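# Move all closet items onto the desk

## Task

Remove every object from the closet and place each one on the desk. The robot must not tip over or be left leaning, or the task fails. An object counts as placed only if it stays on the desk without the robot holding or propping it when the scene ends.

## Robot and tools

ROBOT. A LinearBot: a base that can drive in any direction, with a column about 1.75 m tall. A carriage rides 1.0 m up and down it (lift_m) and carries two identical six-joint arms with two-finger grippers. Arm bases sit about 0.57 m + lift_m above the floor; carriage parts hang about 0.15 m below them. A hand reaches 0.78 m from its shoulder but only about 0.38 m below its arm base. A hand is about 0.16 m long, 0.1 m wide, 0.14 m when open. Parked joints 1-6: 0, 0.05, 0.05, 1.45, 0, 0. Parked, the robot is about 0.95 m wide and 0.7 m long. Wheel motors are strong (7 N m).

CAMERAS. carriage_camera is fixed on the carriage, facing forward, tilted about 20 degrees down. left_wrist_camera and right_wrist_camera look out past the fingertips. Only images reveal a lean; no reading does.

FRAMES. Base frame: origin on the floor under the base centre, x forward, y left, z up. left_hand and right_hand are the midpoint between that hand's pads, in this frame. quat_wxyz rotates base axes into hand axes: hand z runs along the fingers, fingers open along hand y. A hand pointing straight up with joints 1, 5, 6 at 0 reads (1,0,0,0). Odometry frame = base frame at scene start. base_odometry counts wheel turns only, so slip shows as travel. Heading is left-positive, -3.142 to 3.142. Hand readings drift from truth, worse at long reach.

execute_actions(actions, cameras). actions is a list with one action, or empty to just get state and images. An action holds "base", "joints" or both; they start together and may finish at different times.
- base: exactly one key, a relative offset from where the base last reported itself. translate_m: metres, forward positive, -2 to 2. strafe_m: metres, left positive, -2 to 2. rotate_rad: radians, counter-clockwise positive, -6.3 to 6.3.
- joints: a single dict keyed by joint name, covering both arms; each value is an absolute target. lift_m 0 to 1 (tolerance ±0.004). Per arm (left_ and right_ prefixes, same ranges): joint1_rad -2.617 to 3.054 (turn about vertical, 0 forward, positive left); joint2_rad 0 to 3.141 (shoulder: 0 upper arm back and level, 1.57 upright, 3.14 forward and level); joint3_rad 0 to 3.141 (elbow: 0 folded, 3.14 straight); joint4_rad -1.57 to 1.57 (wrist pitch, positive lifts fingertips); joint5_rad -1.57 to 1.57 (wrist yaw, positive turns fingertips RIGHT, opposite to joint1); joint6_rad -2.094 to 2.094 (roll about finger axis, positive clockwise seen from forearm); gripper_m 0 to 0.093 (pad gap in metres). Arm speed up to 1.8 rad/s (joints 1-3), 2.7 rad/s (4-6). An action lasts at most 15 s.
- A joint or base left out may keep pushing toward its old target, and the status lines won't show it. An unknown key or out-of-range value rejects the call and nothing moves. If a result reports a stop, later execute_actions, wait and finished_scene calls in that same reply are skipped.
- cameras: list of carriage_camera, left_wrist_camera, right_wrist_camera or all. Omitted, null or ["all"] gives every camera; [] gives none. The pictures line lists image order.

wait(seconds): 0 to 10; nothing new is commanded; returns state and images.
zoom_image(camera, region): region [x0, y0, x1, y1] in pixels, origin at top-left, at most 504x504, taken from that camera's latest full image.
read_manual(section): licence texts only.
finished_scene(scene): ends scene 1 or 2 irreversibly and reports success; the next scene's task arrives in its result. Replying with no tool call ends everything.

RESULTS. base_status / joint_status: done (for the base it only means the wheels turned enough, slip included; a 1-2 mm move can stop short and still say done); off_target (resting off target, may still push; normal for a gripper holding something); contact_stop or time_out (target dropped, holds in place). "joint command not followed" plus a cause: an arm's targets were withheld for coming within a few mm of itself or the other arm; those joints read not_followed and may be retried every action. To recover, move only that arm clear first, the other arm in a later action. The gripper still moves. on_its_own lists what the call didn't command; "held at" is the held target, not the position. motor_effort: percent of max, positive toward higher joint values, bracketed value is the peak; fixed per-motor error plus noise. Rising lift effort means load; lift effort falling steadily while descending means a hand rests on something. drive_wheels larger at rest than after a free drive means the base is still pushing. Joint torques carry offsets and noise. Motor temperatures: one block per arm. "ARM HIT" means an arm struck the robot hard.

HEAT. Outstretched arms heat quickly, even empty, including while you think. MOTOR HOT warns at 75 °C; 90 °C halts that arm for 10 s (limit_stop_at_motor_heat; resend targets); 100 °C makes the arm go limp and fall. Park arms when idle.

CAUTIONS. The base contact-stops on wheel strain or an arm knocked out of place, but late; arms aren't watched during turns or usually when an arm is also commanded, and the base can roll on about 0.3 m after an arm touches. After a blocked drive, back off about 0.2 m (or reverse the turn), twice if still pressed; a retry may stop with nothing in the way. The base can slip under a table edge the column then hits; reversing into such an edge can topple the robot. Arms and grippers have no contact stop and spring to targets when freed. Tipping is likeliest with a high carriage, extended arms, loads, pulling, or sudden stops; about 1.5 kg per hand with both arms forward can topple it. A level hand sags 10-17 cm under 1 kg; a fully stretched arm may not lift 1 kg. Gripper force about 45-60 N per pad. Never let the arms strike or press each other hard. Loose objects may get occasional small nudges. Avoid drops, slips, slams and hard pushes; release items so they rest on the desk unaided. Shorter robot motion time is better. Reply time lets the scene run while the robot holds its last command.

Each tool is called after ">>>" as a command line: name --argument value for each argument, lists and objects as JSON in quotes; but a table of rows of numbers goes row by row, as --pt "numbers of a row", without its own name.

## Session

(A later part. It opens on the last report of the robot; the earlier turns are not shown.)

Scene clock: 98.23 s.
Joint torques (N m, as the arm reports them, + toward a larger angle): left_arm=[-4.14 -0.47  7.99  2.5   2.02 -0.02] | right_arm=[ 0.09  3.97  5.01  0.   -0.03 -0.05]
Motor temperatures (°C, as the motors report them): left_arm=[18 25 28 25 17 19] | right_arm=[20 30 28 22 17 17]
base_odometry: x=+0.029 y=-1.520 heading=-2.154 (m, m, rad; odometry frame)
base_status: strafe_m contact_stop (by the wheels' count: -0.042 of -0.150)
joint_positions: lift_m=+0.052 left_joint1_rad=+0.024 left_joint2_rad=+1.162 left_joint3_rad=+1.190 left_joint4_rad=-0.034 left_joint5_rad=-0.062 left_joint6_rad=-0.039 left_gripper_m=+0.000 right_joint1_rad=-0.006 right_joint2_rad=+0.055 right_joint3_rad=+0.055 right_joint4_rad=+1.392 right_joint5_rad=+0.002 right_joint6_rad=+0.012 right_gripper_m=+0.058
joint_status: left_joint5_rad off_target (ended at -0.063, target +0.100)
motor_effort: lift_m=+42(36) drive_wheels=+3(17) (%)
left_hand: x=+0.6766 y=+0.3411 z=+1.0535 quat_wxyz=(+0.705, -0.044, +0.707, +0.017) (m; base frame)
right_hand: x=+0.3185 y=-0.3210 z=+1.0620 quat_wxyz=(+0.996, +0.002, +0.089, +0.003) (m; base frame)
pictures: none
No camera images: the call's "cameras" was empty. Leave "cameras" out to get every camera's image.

>>> execute_actions --actions '[]'

Scene clock: 99.50 s.
Joint torques (N m, as the arm reports them, + toward a larger angle): left_arm=[-4.14 -0.49  8.    2.47  2.   -0.01] | right_arm=[ 0.05  4.    4.99  0.   -0.02 -0.05]
Motor temperatures (°C, as the motors report them): left_arm=[18 25 28 25 17 19] | right_arm=[20 29 28 22 17 17]
base_odometry: x=+0.029 y=-1.520 heading=-2.154 (m, m, rad; odometry frame)
base_status: strafe_m contact_stop (by the wheels' count: -0.042 of -0.150)
joint_positions: lift_m=+0.052 left_joint1_rad=+0.024 left_joint2_rad=+1.162 left_joint3_rad=+1.190 left_joint4_rad=-0.034 left_joint5_rad=-0.062 left_joint6_rad=-0.039 left_gripper_m=+0.000 right_joint1_rad=-0.006 right_joint2_rad=+0.055 right_joint3_rad=+0.055 right_joint4_rad=+1.392 right_joint5_rad=+0.002 right_joint6_rad=+0.012 right_gripper_m=+0.058
joint_status: left_joint5_rad off_target (ended at -0.063, target +0.100)
motor_effort: lift_m=+35(36) drive_wheels=+4(17) (%)
left_hand: x=+0.6766 y=+0.3411 z=+1.0535 quat_wxyz=(+0.705, -0.044, +0.707, +0.017) (m; base frame)
right_hand: x=+0.3185 y=-0.3210 z=+1.0620 quat_wxyz=(+0.996, +0.002, +0.089, +0.003) (m; base frame)
pictures: carriage_camera, left_wrist_camera, right_wrist_camera
Images, in order (width x height): carriage_camera 504x504, left_wrist_camera 504x504, right_wrist_camera 504x504.

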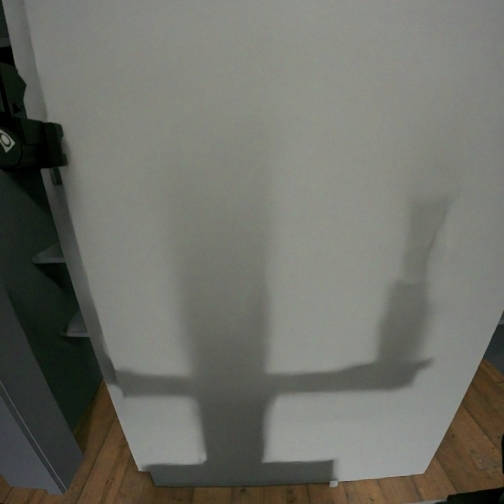

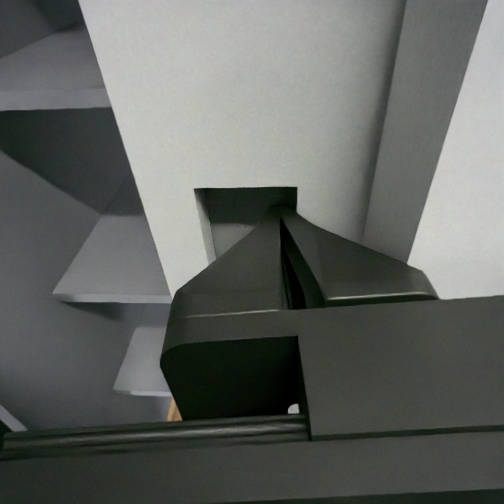

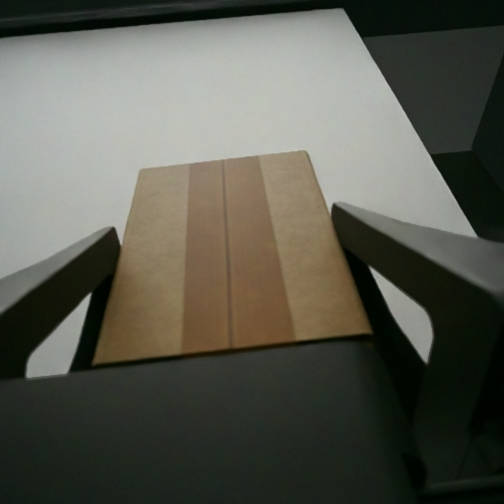

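Move into the gap.

>>> execute_actions --actions '[{"base":{"translate_m":-0.08},"joints":{"left_joint1_rad":0,"left_joint5_rad":0}}]' --cameras '[]'

>>> execute_actions --actions '[{"base":{"strafe_m":0.13},"joints":{"left_joint1_rad":0}}]' --cameras '[]'

>>> execute_actions --actions '[{"base":{"translate_m":0.14},"joints":{"left_joint2_rad":1.3,"left_joint3_rad":1.3}}]'

Scene clock: 101.63 s.
Joint torques (N m, as the arm reports them, + toward a larger angle): left_arm=[-0.68 -3.89  8.13  2.24  0.16 -0.02] | right_arm=[ 0.04  3.99  5.03 -0.01 -0.03 -0.05]
Motor temperatures (°C, as the motors report them): left_arm=[18 25 29 25 17 19] | right_arm=[20 29 28 22 17 17]
base_odometry: x=+0.073 y=-1.453 heading=-2.154 (m, m, rad; odometry frame)
base_status: done
joint_positions: lift_m=+0.052 left_joint1_rad=+0.010 left_joint2_rad=+1.194 left_joint3_rad=+1.190 left_joint4_rad=-0.008 left_joint5_rad=-0.009 left_joint6_rad=-0.039 left_gripper_m=+0.000 right_joint1_rad=-0.006 right_joint2_rad=+0.055 right_joint3_rad=+0.055 right_joint4_rad=+1.392 right_joint5_rad=+0.002 right_joint6_rad=+0.012 right_gripper_m=+0.058
joint_status: all done
motor_effort: lift_m=+37(37) drive_wheels=-6(15) (%)
left_hand: x=+0.6871 y=+0.3259 z=+1.0473 quat_wxyz=(+0.703, -0.020, +0.711, -0.007) (m; base frame)
right_hand: x=+0.3184 y=-0.3210 z=+1.0620 quat_wxyz=(+0.996, +0.002, +0.089, +0.003) (m; base frame)
pictures: none
No camera images: the call's "cameras" was empty. Leave "cameras" out to get every camera's image.

Scene clock: 103.37 s.
Joint torques (N m, as the arm reports them, + toward a larger angle): left_arm=[-0.66 -3.8   8.11  2.19  0.15 -0.01] | right_arm=[ 0.03  3.99  5.05 -0.02 -0.01 -0.04]
Motor temperatures (°C, as the motors report them): left_arm=[18 25 29 26 17 19] | right_arm=[20 28 27 22 17 17]
base_odometry: x=+0.182 y=-1.524 heading=-2.154 (m, m, rad; odometry frame)
base_status: done
joint_positions: lift_m=+0.052 left_joint1_rad=+0.008 left_joint2_rad=+1.194 left_joint3_rad=+1.190 left_joint4_rad=-0.008 left_joint5_rad=-0.006 left_joint6_rad=-0.039 left_gripper_m=+0.000 right_joint1_rad=-0.006 right_joint2_rad=+0.055 right_joint3_rad=+0.055 right_joint4_rad=+1.392 right_joint5_rad=+0.001 right_joint6_rad=+0.012 right_gripper_m=+0.058
joint_status: all done
motor_effort: lift_m=+39(38) drive_wheels=+2(13) (%)
left_hand: x=+0.6871 y=+0.3247 z=+1.0473 quat_wxyz=(+0.703, -0.019, +0.711, -0.009) (m; base frame)
right_hand: x=+0.3184 y=-0.3209 z=+1.0620 quat_wxyz=(+0.996, +0.001, +0.089, +0.003) (m; base frame)
pictures: none
No camera images: the call's "cameras" was empty. Leave "cameras" out to get every camera's image.

Scene clock: 105.27 s.
Joint torques (N m, as the arm reports them, + toward a larger angle): left_arm=[-0.53 -4.7   8.42  2.18  0.14 -0.01] | right_arm=[ 0.05  4.01  5.01 -0.03 -0.02 -0.04]
Motor temperatures (°C, as the motors report them): left_arm=[18 25 29 26 17 19] | right_arm=[20 28 27 22 17 17]
base_odometry: x=+0.105 y=-1.641 heading=-2.154 (m, m, rad; odometry frame)
base_status: done
joint_positions: lift_m=+0.052 left_joint1_rad=+0.008 left_joint2_rad=+1.284 left_joint3_rad=+1.284 left_joint4_rad=-0.007 left_joint5_rad=-0.006 left_joint6_rad=-0.039 left_gripper_m=+0.000 right_joint1_rad=-0.006 right_joint2_rad=+0.055 right_joint3_rad=+0.055 right_joint4_rad=+1.392 right_joint5_rad=+0.001 right_joint6_rad=+0.012 right_gripper_m=+0.058
joint_status: all done
motor_effort: lift_m=+37(38) drive_wheels=-3(11) (%)
left_hand: x=+0.7094 y=+0.3249 z=+1.0573 quat_wxyz=(+0.705, -0.019, +0.709, -0.009) (m; base frame)
right_hand: x=+0.3183 y=-0.3209 z=+1.0620 quat_wxyz=(+0.996, +0.001, +0.089, +0.003) (m; base frame)
pictures: carriage_camera, left_wrist_camera, right_wrist_camera
Images, in order (width x height): carriage_camera 504x504, left_wrist_camera 504x504, right_wrist_camera 504x504.

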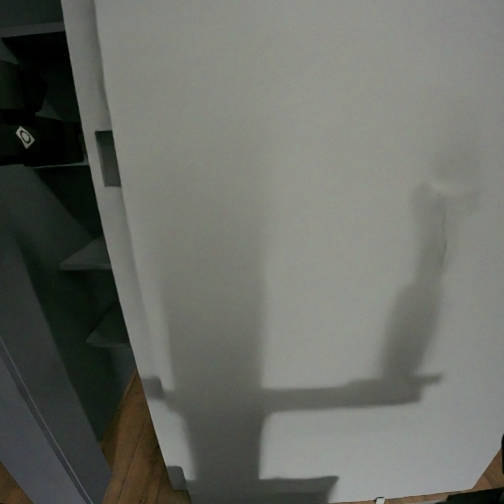

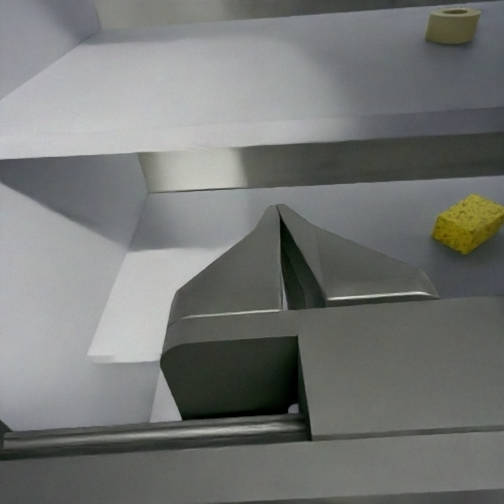

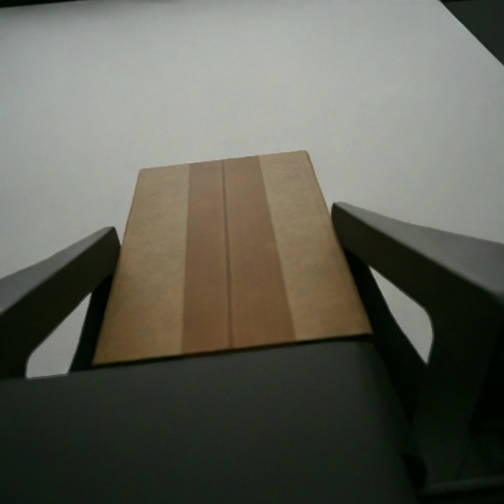

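>>> execute_actions --actions '[{"base":{"strafe_m":-0.2},"joints":{"left_joint1_rad":0}}]'

Scene clock: 107.57 s.
Joint torques (N m, as the arm reports them, + toward a larger angle): left_arm=[-1.84 -4.74  8.61  2.23  0.55 -0.15] | right_arm=[-0.02  4.17  5.16 -0.01 -0.04 -0.04]
Motor temperatures (°C, as the motors report them): left_arm=[18 25 29 26 17 19] | right_arm=[20 27 27 22 17 17]
base_odometry: x=+0.036 y=-1.597 heading=-2.153 (m, m, rad; odometry frame)
base_status: strafe_m contact_stop (by the wheels' count: -0.082 of -0.200)
joint_positions: lift_m=+0.052 left_joint1_rad=+0.024 left_joint2_rad=+1.284 left_joint3_rad=+1.284 left_joint4_rad=-0.005 left_joint5_rad=-0.043 left_joint6_rad=-0.023 left_gripper_m=+0.000 right_joint1_rad=-0.005 right_joint2_rad=+0.053 right_joint3_rad=+0.052 right_joint4_rad=+1.392 right_joint5_rad=+0.003 right_joint6_rad=+0.012 right_gripper_m=+0.058
joint_status: left_joint1_rad off_target (ended at +0.024, target +0.000)
motor_effort: lift_m=+37(35) drive_wheels=+4(20) (%)
left_hand: x=+0.7089 y=+0.3385 z=+1.0577 quat_wxyz=(+0.705, -0.032, +0.708, +0.016) (m; base frame)
right_hand: x=+0.3183 y=-0.3212 z=+1.0613 quat_wxyz=(+0.996, +0.002, +0.089, +0.003) (m; base frame)
pictures: carriage_camera, left_wrist_camera, right_wrist_camera
Images, in order (width x height): carriage_camera 504x504, left_wrist_camera 504x504, right_wrist_camera 504x504.

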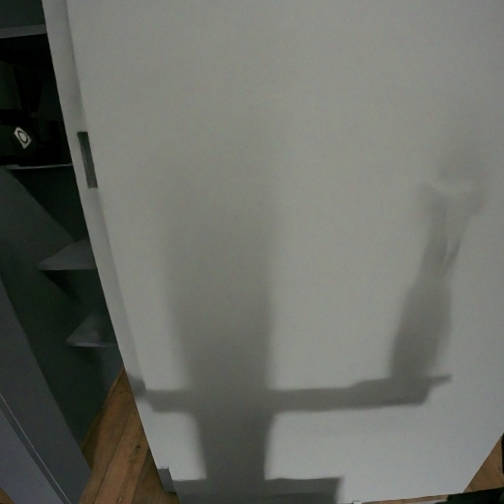

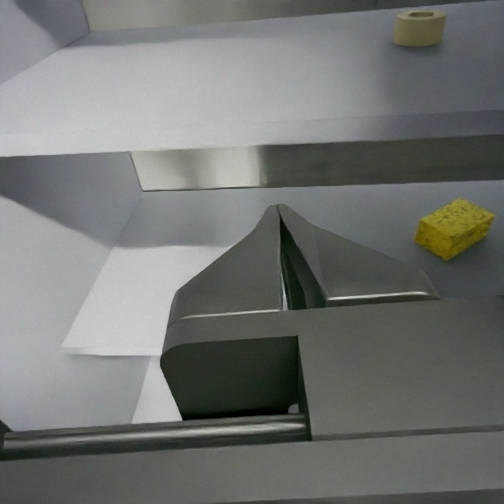

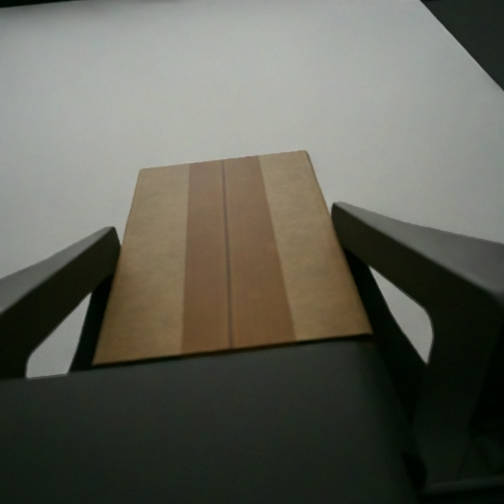

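>>> execute_actions --actions '[{"joints":{"left_joint1_rad":-0.45,"left_joint5_rad":-0.45}}]' --cameras '["carriage_camera"]'

>>> execute_actions --actions '[{"base":{"strafe_m":-0.17},"joints":{"left_joint1_rad":0,"left_joint5_rad":0}}]' --cameras '[]'

>>> execute_actions --actions '[{"joints":{"left_joint1_rad":-0.45,"left_joint5_rad":-0.45}}]' --cameras '["carriage_camera","left_wrist_camera"]'

Scene clock: 109.57 s.
Joint torques (N m, as the arm reports them, + toward a larger angle): left_arm=[-0.3  -4.49  8.52  2.06  0.14 -0.07] | right_arm=[ 0.01  4.2   5.18 -0.01 -0.04 -0.04]
Motor temperatures (°C, as the motors report them): left_arm=[18 25 29 26 17 19] | right_arm=[20 27 27 21 17 17]
base_odometry: x=+0.036 y=-1.597 heading=-2.153 (m, m, rad; odometry frame)
base_status: not commanded
joint_positions: lift_m=+0.052 left_joint1_rad=-0.445 left_joint2_rad=+1.284 left_joint3_rad=+1.284 left_joint4_rad=-0.001 left_joint5_rad=-0.460 left_joint6_rad=-0.032 left_gripper_m=+0.000 right_joint1_rad=-0.005 right_joint2_rad=+0.053 right_joint3_rad=+0.052 right_joint4_rad=+1.392 right_joint5_rad=+0.003 right_joint6_rad=+0.012 right_gripper_m=+0.058
joint_status: all done
motor_effort: lift_m=+38(40) drive_wheels=+3(13) (%)
left_hand: x=+0.6836 y=+0.2093 z=+1.0587 quat_wxyz=(+0.707, -0.017, +0.707, -0.006) (m; base frame)
right_hand: x=+0.3183 y=-0.3212 z=+1.0613 quat_wxyz=(+0.996, +0.002, +0.089, +0.003) (m; base frame)
pictures: carriage_camera
Images, in order (width x height): carriage_camera 504x504.

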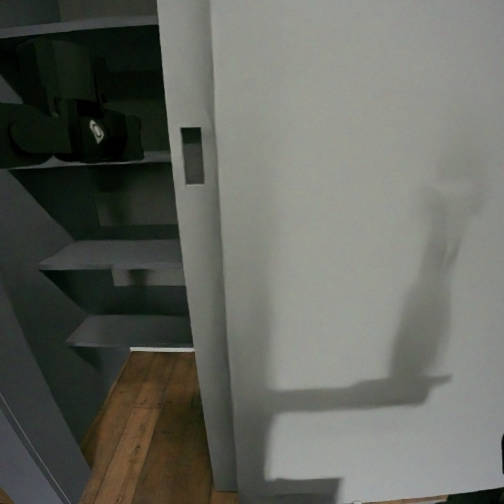

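Scene clock: 111.50 s.
Joint torques (N m, as the arm reports them, + toward a larger angle): left_arm=[-1.48 -4.75  8.54  2.15  0.48 -0.11] | right_arm=[ 0.03  4.2   5.18 -0.01 -0.04 -0.04]
Motor temperatures (°C, as the motors report them): left_arm=[18 25 30 26 17 19] | right_arm=[20 27 27 21 17 17]
base_odometry: x=-0.106 y=-1.503 heading=-2.152 (m, m, rad; odometry frame)
base_status: done
joint_positions: lift_m=+0.052 left_joint1_rad=+0.022 left_joint2_rad=+1.284 left_joint3_rad=+1.284 left_joint4_rad=-0.001 left_joint5_rad=-0.035 left_joint6_rad=-0.027 left_gripper_m=+0.000 right_joint1_rad=-0.005 right_joint2_rad=+0.053 right_joint3_rad=+0.052 right_joint4_rad=+1.392 right_joint5_rad=+0.003 right_joint6_rad=+0.012 right_gripper_m=+0.058
joint_status: left_joint1_rad off_target (ended at +0.022, target +0.000); left_joint5_rad off_target (ended at -0.035, target +0.000)
motor_effort: lift_m=+36(41) drive_wheels=+2(16) (%)
left_hand: x=+0.7091 y=+0.3360 z=+1.0587 quat_wxyz=(+0.707, -0.030, +0.707, +0.010) (m; base frame)
right_hand: x=+0.3183 y=-0.3212 z=+1.0613 quat_wxyz=(+0.996, +0.002, +0.089, +0.003) (m; base frame)
pictures: none
No camera images: the call's "cameras" was empty. Leave "cameras" out to get every camera's image.

Scene clock: 112.97 s.
Joint torques (N m, as the arm reports them, + toward a larger angle): left_arm=[-0.35 -4.79  8.45  2.04  0.15 -0.07] | right_arm=[ 0.02  4.19  5.17 -0.01 -0.04 -0.04]
Motor temperatures (°C, as the motors report them): left_arm=[18 25 30 26 17 19] | right_arm=[20 26 27 21 17 17]
base_odometry: x=-0.106 y=-1.503 heading=-2.153 (m, m, rad; odometry frame)
base_status: not commanded
joint_positions: lift_m=+0.052 left_joint1_rad=-0.444 left_joint2_rad=+1.284 left_joint3_rad=+1.284 left_joint4_rad=+0.001 left_joint5_rad=-0.460 left_joint6_rad=-0.032 left_gripper_m=+0.000 right_joint1_rad=-0.005 right_joint2_rad=+0.053 right_joint3_rad=+0.052 right_joint4_rad=+1.392 right_joint5_rad=+0.002 right_joint6_rad=+0.012 right_gripper_m=+0.058
joint_status: all done
motor_effort: lift_m=+36(36) drive_wheels=+0(12) (%)
left_hand: x=+0.6837 y=+0.2096 z=+1.0591 quat_wxyz=(+0.707, -0.017, +0.707, -0.006) (m; base frame)
right_hand: x=+0.3183 y=-0.3211 z=+1.0613 quat_wxyz=(+0.996, +0.002, +0.089, +0.003) (m; base frame)
pictures: carriage_camera, left_wrist_camera
Images, in order (width x height): carriage_camera 504x504, left_wrist_camera 504x504.

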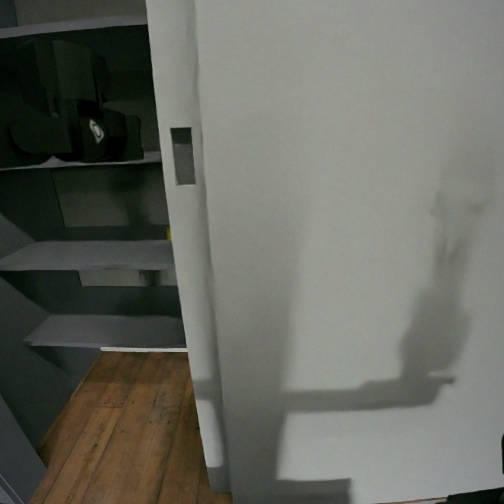

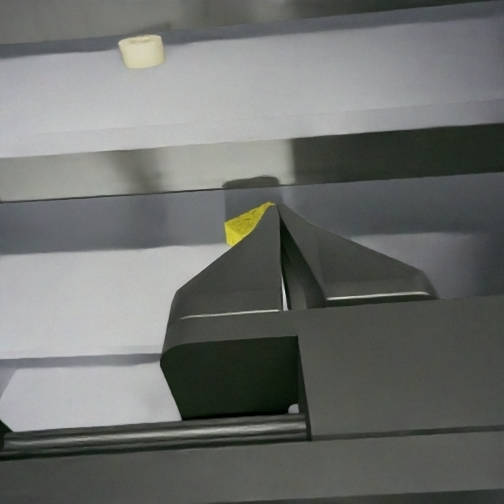

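>>> execute_actions --actions '[{"base":{"strafe_m":-0.2},"joints":{"left_joint1_rad":0,"left_joint5_rad":0}}]' --cameras '[]'

>>> execute_actions --actions '[{"joints":{"left_joint1_rad":-0.55,"left_joint5_rad":-0.55}}]' --cameras '["carriage_camera"]'

>>> execute_actions --actions '[{"base":{"strafe_m":-0.2},"joints":{"left_joint1_rad":0,"left_joint5_rad":0}}]' --cameras '[]'

>>> execute_actions --actions '[{"joints":{"left_joint1_rad":-0.55,"left_joint5_rad":-0.55}}]' --cameras '["carriage_camera"]'

Scene clock: 115.97 s.
Joint torques (N m, as the arm reports them, + toward a larger angle): left_arm=[-2.54 -4.79  8.49  2.14  0.72 -0.2 ] | right_arm=[ 0.03  4.18  5.18 -0.03 -0.04 -0.04]
Motor temperatures (°C, as the motors report them): left_arm=[18 25 30 26 17 19] | right_arm=[20 26 27 21 17 17]
base_odometry: x=-0.273 y=-1.394 heading=-2.152 (m, m, rad; odometry frame)
base_status: done
joint_positions: lift_m=+0.052 left_joint1_rad=+0.033 left_joint2_rad=+1.284 left_joint3_rad=+1.284 left_joint4_rad=+0.002 left_joint5_rad=-0.053 left_joint6_rad=-0.020 left_gripper_m=+0.000 right_joint1_rad=-0.005 right_joint2_rad=+0.053 right_joint3_rad=+0.052 right_joint4_rad=+1.392 right_joint5_rad=+0.002 right_joint6_rad=+0.012 right_gripper_m=+0.058
joint_status: left_joint1_rad off_target (ended at +0.033, target +0.000); left_joint5_rad off_target (ended at -0.053, target +0.000)
motor_effort: lift_m=+39(35) drive_wheels=+4(14) (%)
left_hand: x=+0.7086 y=+0.3439 z=+1.0594 quat_wxyz=(+0.708, -0.038, +0.705, +0.023) (m; base frame)
right_hand: x=+0.3183 y=-0.3211 z=+1.0613 quat_wxyz=(+0.996, +0.002, +0.089, +0.003) (m; base frame)
pictures: none
No camera images: the call's "cameras" was empty. Leave "cameras" out to get every camera's image.

Scene clock: 117.47 s.
Joint torques (N m, as the arm reports them, + toward a larger angle): left_arm=[-0.18 -4.4   8.29  2.02  0.16 -0.06] | right_arm=[ 0.    4.2   5.17 -0.01 -0.04 -0.05]
Motor temperatures (°C, as the motors report them): left_arm=[18 25 30 26 17 19] | right_arm=[20 26 27 21 17 17]
base_odometry: x=-0.273 y=-1.394 heading=-2.152 (m, m, rad; odometry frame)
base_status: not commanded
joint_positions: lift_m=+0.052 left_joint1_rad=-0.547 left_joint2_rad=+1.284 left_joint3_rad=+1.286 left_joint4_rad=+0.000 left_joint5_rad=-0.561 left_joint6_rad=-0.034 left_gripper_m=+0.000 right_joint1_rad=-0.005 right_joint2_rad=+0.053 right_joint3_rad=+0.052 right_joint4_rad=+1.392 right_joint5_rad=+0.002 right_joint6_rad=+0.012 right_gripper_m=+0.058
joint_status: all done
motor_effort: lift_m=+35(36) drive_wheels=+3(12) (%)
left_hand: x=+0.6707 y=+0.1854 z=+1.0598 quat_wxyz=(+0.708, -0.017, +0.706, -0.008) (m; base frame)
right_hand: x=+0.3183 y=-0.3211 z=+1.0613 quat_wxyz=(+0.996, +0.002, +0.089, +0.003) (m; base frame)
pictures: carriage_camera
Images, in order (width x height): carriage_camera 504x504.

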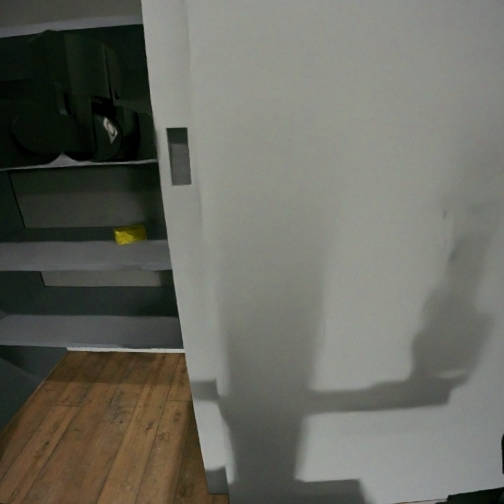

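Scene clock: 119.53 s.
Joint torques (N m, as the arm reports them, + toward a larger angle): left_arm=[-6.96 -4.74  8.38  2.1   2.2  -0.22] | right_arm=[ 0.01  4.24  5.17 -0.02 -0.03 -0.04]
Motor temperatures (°C, as the motors report them): left_arm=[18 25 30 26 17 19] | right_arm=[20 25 27 21 17 17]
base_odometry: x=-0.440 y=-1.284 heading=-2.152 (m, m, rad; odometry frame)
base_status: done
joint_positions: lift_m=+0.052 left_joint1_rad=+0.093 left_joint2_rad=+1.284 left_joint3_rad=+1.286 left_joint4_rad=+0.001 left_joint5_rad=-0.178 left_joint6_rad=-0.015 left_gripper_m=+0.000 right_joint1_rad=-0.005 right_joint2_rad=+0.053 right_joint3_rad=+0.052 right_joint4_rad=+1.392 right_joint5_rad=+0.002 right_joint6_rad=+0.012 right_gripper_m=+0.058
joint_status: left_joint1_rad off_target (ended at +0.093, target +0.000); left_joint5_rad off_target (ended at -0.178, target +0.000)
motor_effort: lift_m=+36(39) drive_wheels=+7(12) (%)
left_hand: x=+0.7018 y=+0.3912 z=+1.0603 quat_wxyz=(+0.703, -0.101, +0.699, +0.090) (m; base frame)
right_hand: x=+0.3183 y=-0.3211 z=+1.0613 quat_wxyz=(+0.996, +0.002, +0.089, +0.003) (m; base frame)
pictures: none
No camera images: the call's "cameras" was empty. Leave "cameras" out to get every camera's image.

Scene clock: 120.67 s.
Joint torques (N m, as the arm reports them, + toward a larger angle): left_arm=[-15.51  -4.62   8.32   1.77   4.31  -0.17] | right_arm=[ 0.    4.19  5.18 -0.02 -0.04 -0.04]
Motor temperatures (°C, as the motors report them): left_arm=[19 25 30 26 18 19] | right_arm=[20 25 27 21 17 17]
base_odometry: x=-0.440 y=-1.284 heading=-2.152 (m, m, rad; odometry frame)
base_status: not commanded
joint_positions: lift_m=+0.052 left_joint1_rad=-0.110 left_joint2_rad=+1.284 left_joint3_rad=+1.286 left_joint4_rad=+0.003 left_joint5_rad=-0.908 left_joint6_rad=-0.024 left_gripper_m=+0.000 right_joint1_rad=-0.005 right_joint2_rad=+0.053 right_joint3_rad=+0.052 right_joint4_rad=+1.392 right_joint5_rad=+0.002 right_joint6_rad=+0.012 right_gripper_m=+0.058
joint_status: left_joint1_rad off_target (ended at -0.110, target -0.550); left_joint5_rad off_target (ended at -0.908, target -0.550)
motor_effort: lift_m=+35(34) drive_wheels=+14(16) (%)
left_hand: x=+0.6558 y=+0.4146 z=+1.0604 quat_wxyz=(+0.657, -0.283, +0.646, +0.266) (m; base frame)
right_hand: x=+0.3183 y=-0.3211 z=+1.0613 quat_wxyz=(+0.996, +0.002, +0.089, +0.003) (m; base frame)
pictures: carriage_camera
Images, in order (width x height): carriage_camera 504x504.

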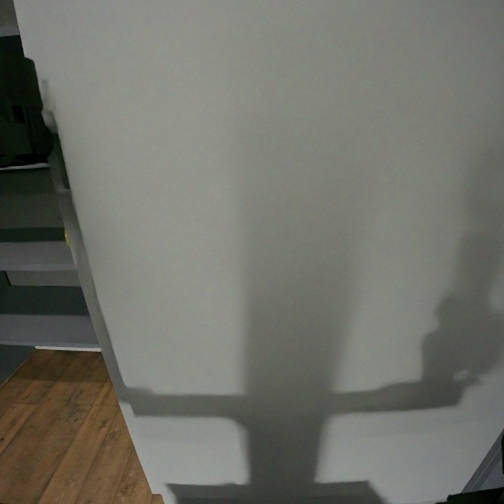

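>>> execute_actions --actions '[{"base":{"strafe_m":0.1},"joints":{"left_joint1_rad":0.1,"left_joint5_rad":0}}]' --cameras '[]'

>>> execute_actions --actions '[{"base":{"translate_m":-0.35},"joints":{"left_joint1_rad":0}}]' --cameras '[]'

>>> execute_actions --actions '[{"base":{"strafe_m":0.3},"joints":{"lift_m":0.4,"left_joint2_rad":0.05,"left_joint3_rad":0.05,"left_joint4_rad":1.4}}]' --cameras '["carriage_camera"]'

Scene clock: 122.93 s.
Joint torques (N m, as the arm reports them, + toward a larger angle): left_arm=[ 0.19 -4.78  8.38  2.15  0.14 -0.07] | right_arm=[ 0.    4.19  5.2   0.   -0.04 -0.04]
Motor temperatures (°C, as the motors report them): left_arm=[20 25 31 26 19 19] | right_arm=[20 25 27 21 17 17]
base_odometry: x=-0.357 y=-1.339 heading=-2.152 (m, m, rad; odometry frame)
base_status: done
joint_positions: lift_m=+0.052 left_joint1_rad=+0.099 left_joint2_rad=+1.284 left_joint3_rad=+1.286 left_joint4_rad=+0.000 left_joint5_rad=-0.009 left_joint6_rad=-0.033 left_gripper_m=+0.000 right_joint1_rad=-0.005 right_joint2_rad=+0.053 right_joint3_rad=+0.052 right_joint4_rad=+1.392 right_joint5_rad=+0.002 right_joint6_rad=+0.012 right_gripper_m=+0.058
joint_status: all done
motor_effort: lift_m=+38(33) drive_wheels=+6(13) (%)
left_hand: x=+0.7070 y=+0.3650 z=+1.0599 quat_wxyz=(+0.707, -0.050, +0.705, +0.027) (m; base frame)
right_hand: x=+0.3183 y=-0.3211 z=+1.0613 quat_wxyz=(+0.996, +0.002, +0.089, +0.003) (m; base frame)
pictures: none
No camera images: the call's "cameras" was empty. Leave "cameras" out to get every camera's image.

Scene clock: 125.60 s.
Joint torques (N m, as the arm reports them, + toward a larger angle): left_arm=[-0.01 -4.93  8.31  2.14  0.1  -0.06] | right_arm=[ 0.    4.18  5.18 -0.03 -0.04 -0.04]
Motor temperatures (°C, as the motors report them): left_arm=[20 25 31 26 18 19] | right_arm=[20 25 27 21 17 17]
base_odometry: x=-0.165 y=-1.046 heading=-2.152 (m, m, rad; odometry frame)
base_status: done
joint_positions: lift_m=+0.052 left_joint1_rad=+0.001 left_joint2_rad=+1.284 left_joint3_rad=+1.286 left_joint4_rad=-0.002 left_joint5_rad=-0.003 left_joint6_rad=-0.033 left_gripper_m=+0.000 right_joint1_rad=-0.005 right_joint2_rad=+0.053 right_joint3_rad=+0.052 right_joint4_rad=+1.393 right_joint5_rad=+0.002 right_joint6_rad=+0.012 right_gripper_m=+0.058
joint_status: all done
motor_effort: lift_m=+37(40) drive_wheels=+2(13) (%)
left_hand: x=+0.7093 y=+0.3214 z=+1.0595 quat_wxyz=(+0.707, -0.013, +0.707, -0.010) (m; base frame)
right_hand: x=+0.3183 y=-0.3211 z=+1.0614 quat_wxyz=(+0.996, +0.002, +0.089, +0.003) (m; base frame)
pictures: none
No camera images: the call's "cameras" was empty. Leave "cameras" out to get every camera's image.

Scene clock: 128.07 s.
Joint torques (N m, as the arm reports them, + toward a larger angle): left_arm=[-0.03  3.12  4.64 -0.02  0.1  -0.06] | right_arm=[-0.01  4.19  5.19 -0.02 -0.03 -0.05]
Motor temperatures (°C, as the motors report them): left_arm=[20 25 31 26 18 19] | right_arm=[20 24 27 21 17 17]
base_odometry: x=+0.086 y=-1.211 heading=-2.152 (m, m, rad; odometry frame)
base_status: done
joint_positions: lift_m=+0.400 left_joint1_rad=+0.001 left_joint2_rad=+0.066 left_joint3_rad=+0.061 left_joint4_rad=+1.394 left_joint5_rad=-0.002 left_joint6_rad=-0.033 left_gripper_m=+0.000 right_joint1_rad=-0.005 right_joint2_rad=+0.053 right_joint3_rad=+0.052 right_joint4_rad=+1.393 right_joint5_rad=+0.002 right_joint6_rad=+0.012 right_gripper_m=+0.058
joint_status: all done
motor_effort: lift_m=+36(42) drive_wheels=-6(13) (%)
left_hand: x=+0.3197 y=+0.3210 z=+1.4115 quat_wxyz=(+0.996, -0.003, +0.091, -0.016) (m; base frame)
right_hand: x=+0.3183 y=-0.3211 z=+1.4094 quat_wxyz=(+0.996, +0.002, +0.089, +0.004) (m; base frame)
pictures: carriage_camera
Images, in order (width x height): carriage_camera 504x504.

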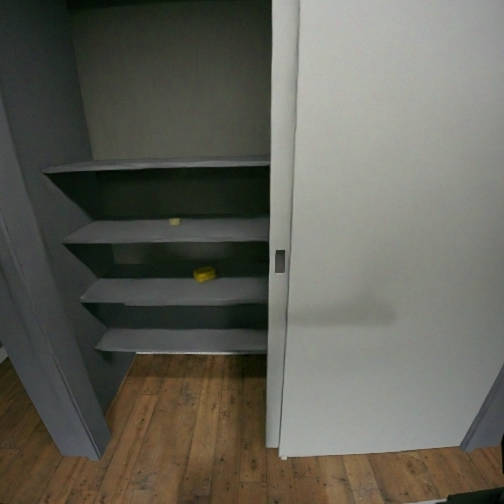

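>>> execute_actions --actions '[{"base":{"strafe_m":-0.03},"joints":{"lift_m":0.08,"left_joint2_rad":2.675,"left_joint3_rad":2.14,"left_joint4_rad":0.555,"left_gripper_m":0.093}}]'

>>> execute_actions --actions '[{"base":{"translate_m":0.3},"joints":{"lift_m":0.08}}]'

Scene clock: 131.60 s.
Joint torques (N m, as the arm reports them, + toward a larger angle): left_arm=[ -0.12 -21.57   8.61   2.31   0.09  -0.06] | right_arm=[ 0.03  4.2   5.16 -0.02 -0.02 -0.04]
Motor temperatures (°C, as the motors report them): left_arm=[20 26 31 25 17 19] | right_arm=[20 24 27 21 17 17]
base_odometry: x=+0.061 y=-1.194 heading=-2.152 (m, m, rad; odometry frame)
base_status: done
joint_positions: lift_m=+0.080 left_joint1_rad=+0.001 left_joint2_rad=+2.691 left_joint3_rad=+2.122 left_joint4_rad=+0.538 left_joint5_rad=-0.002 left_joint6_rad=-0.033 left_gripper_m=+0.093 right_joint1_rad=-0.005 right_joint2_rad=+0.053 right_joint3_rad=+0.052 right_joint4_rad=+1.393 right_joint5_rad=+0.001 right_joint6_rad=+0.012 right_gripper_m=+0.058
joint_status: all done
motor_effort: lift_m=+35(38) drive_wheels=+0(16) (%)
left_hand: x=+1.0155 y=+0.3215 z=+0.7994 quat_wxyz=(+0.696, -0.013, +0.718, -0.010) (m; base frame)
right_hand: x=+0.3183 y=-0.3209 z=+1.0894 quat_wxyz=(+0.996, +0.001, +0.089, +0.004) (m; base frame)
pictures: carriage_camera, left_wrist_camera, right_wrist_camera
Images, in order (width x height): carriage_camera 504x504, left_wrist_camera 504x504, right_wrist_camera 504x504.

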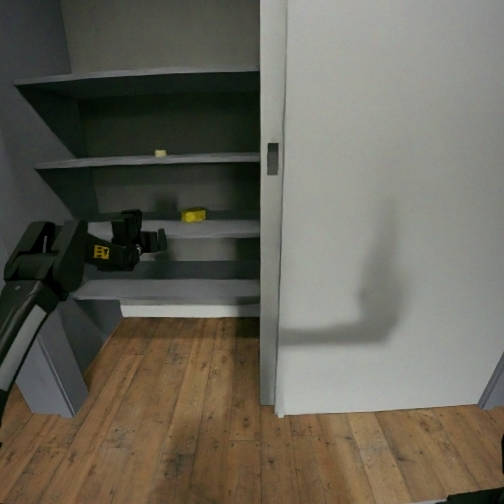

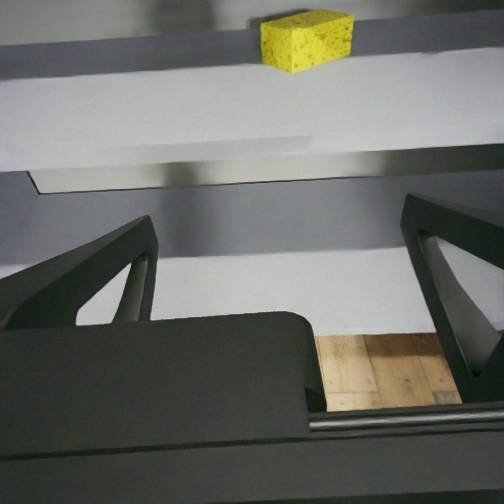

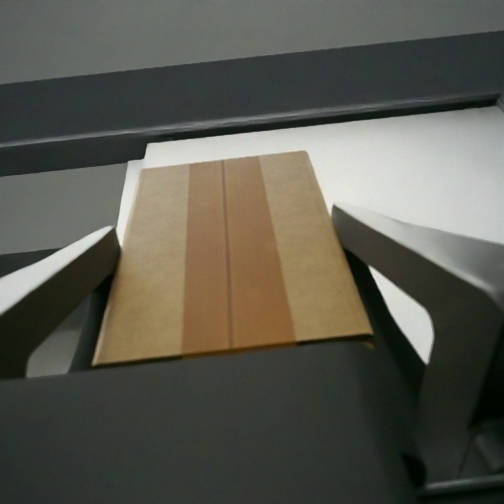

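Scene clock: 134.07 s.
Joint torques (N m, as the arm reports them, + toward a larger angle): left_arm=[  0.   -21.51   8.79   2.27   0.07  -0.06] | right_arm=[ 0.01  4.17  5.19  0.   -0.03 -0.04]
Motor temperatures (°C, as the motors report them): left_arm=[19 29 31 26 17 19] | right_arm=[20 24 27 20 17 17]
base_odometry: x=-0.103 y=-1.445 heading=-2.151 (m, m, rad; odometry frame)
base_status: done
joint_positions: lift_m=+0.080 left_joint1_rad=+0.001 left_joint2_rad=+2.691 left_joint3_rad=+2.122 left_joint4_rad=+0.545 left_joint5_rad=-0.002 left_joint6_rad=-0.033 left_gripper_m=+0.093 right_joint1_rad=-0.005 right_joint2_rad=+0.053 right_joint3_rad=+0.052 right_joint4_rad=+1.393 right_joint5_rad=+0.001 right_joint6_rad=+0.012 right_gripper_m=+0.058
joint_status: all done
motor_effort: lift_m=+39(36) drive_wheels=-6(14) (%)
left_hand: x=+1.0155 y=+0.3215 z=+0.8012 quat_wxyz=(+0.699, -0.013, +0.715, -0.010) (m; base frame)
right_hand: x=+0.3183 y=-0.3209 z=+1.0894 quat_wxyz=(+0.996, +0.001, +0.089, +0.004) (m; base frame)
pictures: carriage_camera, left_wrist_camera, right_wrist_camera
Images, in order (width x height): carriage_camera 504x504, left_wrist_camera 504x504, right_wrist_camera 504x504.

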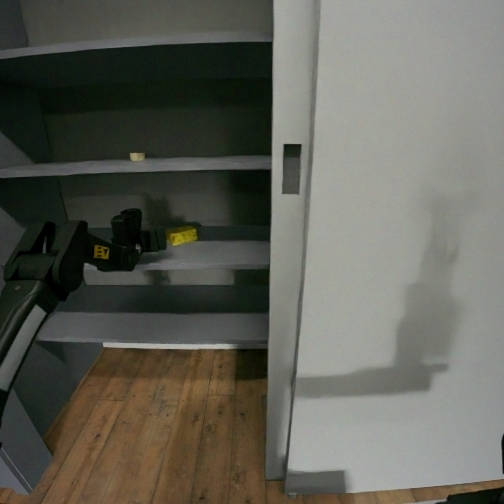

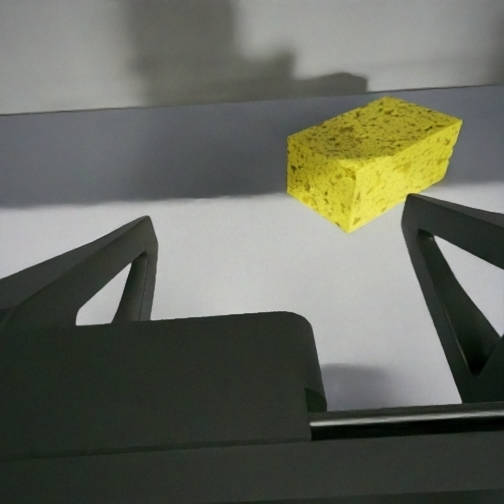

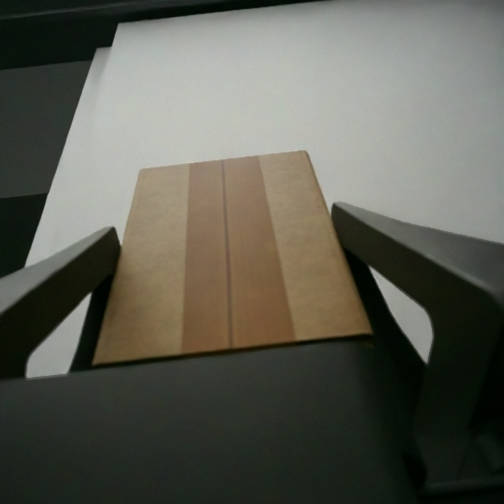

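>>> execute_actions --actions '[{"base":{"strafe_m":-0.055},"joints":{"lift_m":0.045}}]' --cameras '["left_wrist_camera"]'

>>> execute_actions --actions '[{"base":{"translate_m":0.07},"joints":{"lift_m":0.045}}]' --cameras '["left_wrist_camera","carriage_camera"]'

Scene clock: 135.93 s.
Joint torques (N m, as the arm reports them, + toward a larger angle): left_arm=[  0.02 -21.41   8.14   2.19   0.09  -0.06] | right_arm=[ 0.02  4.18  5.2  -0.01 -0.01 -0.05]
Motor temperatures (°C, as the motors report them): left_arm=[19 31 31 26 17 19] | right_arm=[20 24 27 20 17 17]
base_odometry: x=-0.149 y=-1.415 heading=-2.151 (m, m, rad; odometry frame)
base_status: done
joint_positions: lift_m=+0.045 left_joint1_rad=+0.000 left_joint2_rad=+2.687 left_joint3_rad=+2.129 left_joint4_rad=+0.547 left_joint5_rad=-0.002 left_joint6_rad=-0.033 left_gripper_m=+0.093 right_joint1_rad=-0.005 right_joint2_rad=+0.053 right_joint3_rad=+0.052 right_joint4_rad=+1.392 right_joint5_rad=+0.000 right_joint6_rad=+0.012 right_gripper_m=+0.058
joint_status: all done
motor_effort: lift_m=+37(36) drive_wheels=-2(16) (%)
left_hand: x=+1.0160 y=+0.3212 z=+0.7727 quat_wxyz=(+0.703, -0.013, +0.711, -0.011) (m; base frame)
right_hand: x=+0.3183 y=-0.3208 z=+1.0544 quat_wxyz=(+0.996, +0.001, +0.089, +0.004) (m; base frame)
pictures: left_wrist_camera
Images, in order (width x height): left_wrist_camera 504x504.

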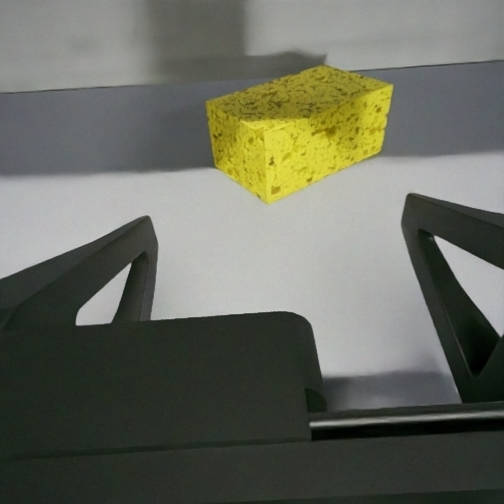

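Scene clock: 137.27 s.
Joint torques (N m, as the arm reports them, + toward a larger angle): left_arm=[  0.01 -21.21   8.04   2.21   0.11  -0.06] | right_arm=[ 0.02  4.19  5.2  -0.01 -0.02 -0.04]
Motor temperatures (°C, as the motors report them): left_arm=[19 33 31 26 17 19] | right_arm=[20 23 27 20 17 17]
base_odometry: x=-0.188 y=-1.474 heading=-2.151 (m, m, rad; odometry frame)
base_status: done
joint_positions: lift_m=+0.045 left_joint1_rad=+0.000 left_joint2_rad=+2.687 left_joint3_rad=+2.129 left_joint4_rad=+0.548 left_joint5_rad=-0.002 left_joint6_rad=-0.033 left_gripper_m=+0.093 right_joint1_rad=-0.005 right_joint2_rad=+0.053 right_joint3_rad=+0.052 right_joint4_rad=+1.392 right_joint5_rad=+0.000 right_joint6_rad=+0.012 right_gripper_m=+0.058
joint_status: all done
motor_effort: lift_m=+35(39) drive_wheels=-4(11) (%)
left_hand: x=+1.0160 y=+0.3212 z=+0.7730 quat_wxyz=(+0.703, -0.013, +0.711, -0.011) (m; base frame)
right_hand: x=+0.3183 y=-0.3208 z=+1.0544 quat_wxyz=(+0.996, +0.001, +0.089, +0.004) (m; base frame)
pictures: carriage_camera, left_wrist_camera
Images, in order (width x height): carriage_camera 504x504, left_wrist_camera 504x504.

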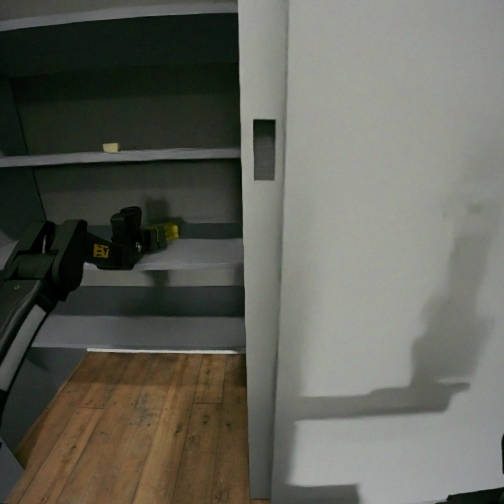

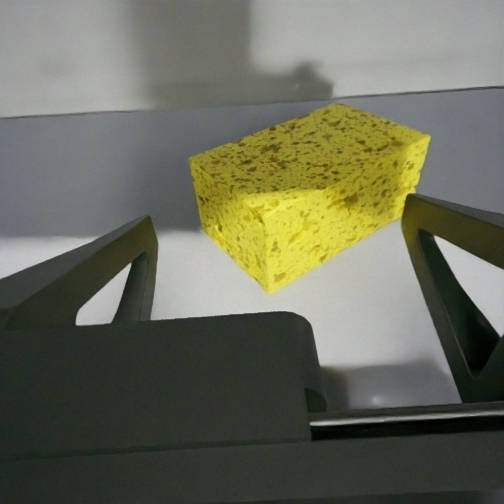

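>>> execute_actions --actions '[{"base":{"strafe_m":-0.015},"joints":{"lift_m":0.04}}]' --cameras '[]'

>>> execute_actions --actions '[{"base":{"translate_m":0.06},"joints":{"lift_m":0.04}}]' --cameras '["left_wrist_camera"]'

>>> execute_actions --actions '[{"joints":{"left_gripper_m":0.02}}]' --cameras '["left_wrist_camera"]'

Scene clock: 138.90 s.
Joint torques (N m, as the arm reports them, + toward a larger angle): left_arm=[ -0.19 -20.97   8.02   2.19   0.1   -0.06] | right_arm=[ 0.02  4.19  5.18 -0.02  0.   -0.04]
Motor temperatures (°C, as the motors report them): left_arm=[19 34 31 26 17 19] | right_arm=[20 23 27 20 17 17]
base_odometry: x=-0.200 y=-1.465 heading=-2.151 (m, m, rad; odometry frame)
base_status: done
joint_positions: lift_m=+0.040 left_joint1_rad=-0.001 left_joint2_rad=+2.686 left_joint3_rad=+2.129 left_joint4_rad=+0.548 left_joint5_rad=-0.002 left_joint6_rad=-0.033 left_gripper_m=+0.093 right_joint1_rad=-0.005 right_joint2_rad=+0.053 right_joint3_rad=+0.052 right_joint4_rad=+1.393 right_joint5_rad=+0.000 right_joint6_rad=+0.012 right_gripper_m=+0.058
joint_status: all done
motor_effort: lift_m=+36(38) drive_wheels=+3(13) (%)
left_hand: x=+1.0159 y=+0.3203 z=+0.7693 quat_wxyz=(+0.704, -0.012, +0.710, -0.011) (m; base frame)
right_hand: x=+0.3182 y=-0.3207 z=+1.0494 quat_wxyz=(+0.996, +0.001, +0.089, +0.004) (m; base frame)
pictures: none
No camera images: the call's "cameras" was empty. Leave "cameras" out to get every camera's image.

Scene clock: 140.17 s.
Joint torques (N m, as the arm reports them, + toward a larger angle): left_arm=[  0.1  -21.15   8.23   2.18   0.09  -0.06] | right_arm=[ 0.02  4.21  5.17 -0.03 -0.01 -0.04]
Motor temperatures (°C, as the motors report them): left_arm=[19 35 31 26 17 19] | right_arm=[20 23 27 20 17 17]
base_odometry: x=-0.233 y=-1.516 heading=-2.151 (m, m, rad; odometry frame)
base_status: done
joint_positions: lift_m=+0.040 left_joint1_rad=-0.001 left_joint2_rad=+2.686 left_joint3_rad=+2.129 left_joint4_rad=+0.550 left_joint5_rad=-0.002 left_joint6_rad=-0.033 left_gripper_m=+0.093 right_joint1_rad=-0.005 right_joint2_rad=+0.053 right_joint3_rad=+0.052 right_joint4_rad=+1.393 right_joint5_rad=+0.000 right_joint6_rad=+0.012 right_gripper_m=+0.058
joint_status: all done
motor_effort: lift_m=+33(37) drive_wheels=-6(13) (%)
left_hand: x=+1.0159 y=+0.3201 z=+0.7695 quat_wxyz=(+0.704, -0.012, +0.710, -0.011) (m; base frame)
right_hand: x=+0.3182 y=-0.3207 z=+1.0494 quat_wxyz=(+0.996, +0.001, +0.089, +0.004) (m; base frame)
pictures: left_wrist_camera
Images, in order (width x height): left_wrist_camera 504x504.

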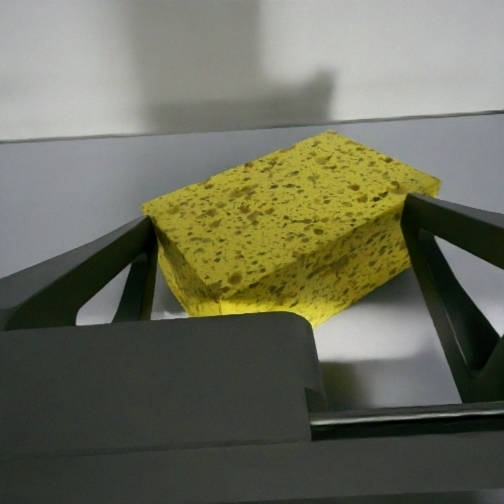

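Scene clock: 140.83 s.
Joint torques (N m, as the arm reports them, + toward a larger angle): left_arm=[  0.12 -21.19   8.17   2.21   0.09  -0.06] | right_arm=[ 0.01  4.21  5.18 -0.02  0.   -0.04]
Motor temperatures (°C, as the motors report them): left_arm=[19 36 31 26 17 19] | right_arm=[20 23 27 20 17 17]
base_odometry: x=-0.233 y=-1.516 heading=-2.151 (m, m, rad; odometry frame)
base_status: not commanded
joint_positions: lift_m=+0.040 left_joint1_rad=-0.001 left_joint2_rad=+2.686 left_joint3_rad=+2.129 left_joint4_rad=+0.550 left_joint5_rad=-0.002 left_joint6_rad=-0.033 left_gripper_m=+0.020 right_joint1_rad=-0.005 right_joint2_rad=+0.053 right_joint3_rad=+0.052 right_joint4_rad=+1.393 right_joint5_rad=+0.000 right_joint6_rad=+0.012 right_gripper_m=+0.058
joint_status: all done
motor_effort: lift_m=+31(35) drive_wheels=-6(3) (%)
left_hand: x=+1.0159 y=+0.3201 z=+0.7695 quat_wxyz=(+0.704, -0.012, +0.710, -0.011) (m; base frame)
right_hand: x=+0.3182 y=-0.3207 z=+1.0494 quat_wxyz=(+0.996, +0.001, +0.089, +0.004) (m; base frame)
pictures: left_wrist_camera
Images, in order (width x height): left_wrist_camera 504x504.

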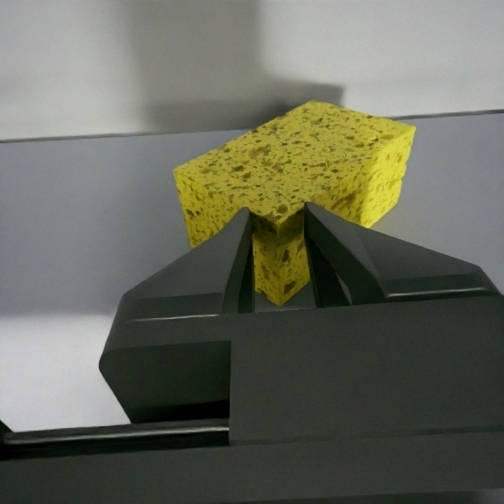

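>>> execute_actions --actions '[{"base":{"translate_m":-0.05},"joints":{"left_gripper_m":0.093}}]' --cameras '[]'

>>> execute_actions --actions '[{"base":{"strafe_m":0.13},"joints":{"left_joint5_rad":0.65}}]' --cameras '["left_wrist_camera"]'

Scene clock: 142.80 s.
Joint torques (N m, as the arm reports them, + toward a larger angle): left_arm=[  0.16 -21.13   8.16   2.2    0.08  -0.06] | right_arm=[ 0.02  4.2   5.19 -0.02 -0.01 -0.05]
Motor temperatures (°C, as the motors report them): left_arm=[19 38 31 27 17 19] | right_arm=[20 23 27 20 17 17]
base_odometry: x=-0.206 y=-1.474 heading=-2.151 (m, m, rad; odometry frame)
base_status: done
joint_positions: lift_m=+0.040 left_joint1_rad=-0.001 left_joint2_rad=+2.686 left_joint3_rad=+2.129 left_joint4_rad=+0.550 left_joint5_rad=-0.002 left_joint6_rad=-0.033 left_gripper_m=+0.093 right_joint1_rad=-0.005 right_joint2_rad=+0.053 right_joint3_rad=+0.052 right_joint4_rad=+1.393 right_joint5_rad=+0.000 right_joint6_rad=+0.012 right_gripper_m=+0.058
joint_status: all done
motor_effort: lift_m=+38(37) drive_wheels=+5(13) (%)
left_hand: x=+1.0159 y=+0.3201 z=+0.7696 quat_wxyz=(+0.705, -0.012, +0.709, -0.011) (m; base frame)
right_hand: x=+0.3183 y=-0.3207 z=+1.0494 quat_wxyz=(+0.996, +0.001, +0.089, +0.004) (m; base frame)
pictures: none
No camera images: the call's "cameras" was empty. Leave "cameras" out to get every camera's image.

Scene clock: 144.60 s.
Joint torques (N m, as the arm reports them, + toward a larger angle): left_arm=[ -0.15 -20.87   7.99   2.05   0.19  -0.06] | right_arm=[ 0.02  4.17  5.2  -0.01  0.   -0.04]
Motor temperatures (°C, as the motors report them): left_arm=[19 39 31 27 17 19] | right_arm=[20 23 27 20 17 17]
base_odometry: x=-0.097 y=-1.545 heading=-2.151 (m, m, rad; odometry frame)
base_status: done
joint_positions: lift_m=+0.040 left_joint1_rad=+0.001 left_joint2_rad=+2.686 left_joint3_rad=+2.129 left_joint4_rad=+0.550 left_joint5_rad=+0.643 left_joint6_rad=-0.033 left_gripper_m=+0.093 right_joint1_rad=-0.005 right_joint2_rad=+0.053 right_joint3_rad=+0.052 right_joint4_rad=+1.393 right_joint5_rad=+0.000 right_joint6_rad=+0.012 right_gripper_m=+0.058
joint_status: all done
motor_effort: lift_m=+37(40) drive_wheels=-4(15) (%)
left_hand: x=+0.9817 y=+0.2182 z=+0.7699 quat_wxyz=(+0.665, +0.211, +0.677, -0.235) (m; base frame)
right_hand: x=+0.3183 y=-0.3207 z=+1.0494 quat_wxyz=(+0.996, +0.001, +0.089, +0.004) (m; base frame)
pictures: left_wrist_camera
Images, in order (width x height): left_wrist_camera 504x504.

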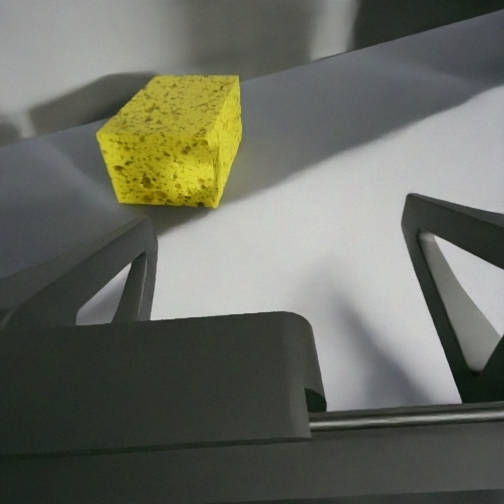

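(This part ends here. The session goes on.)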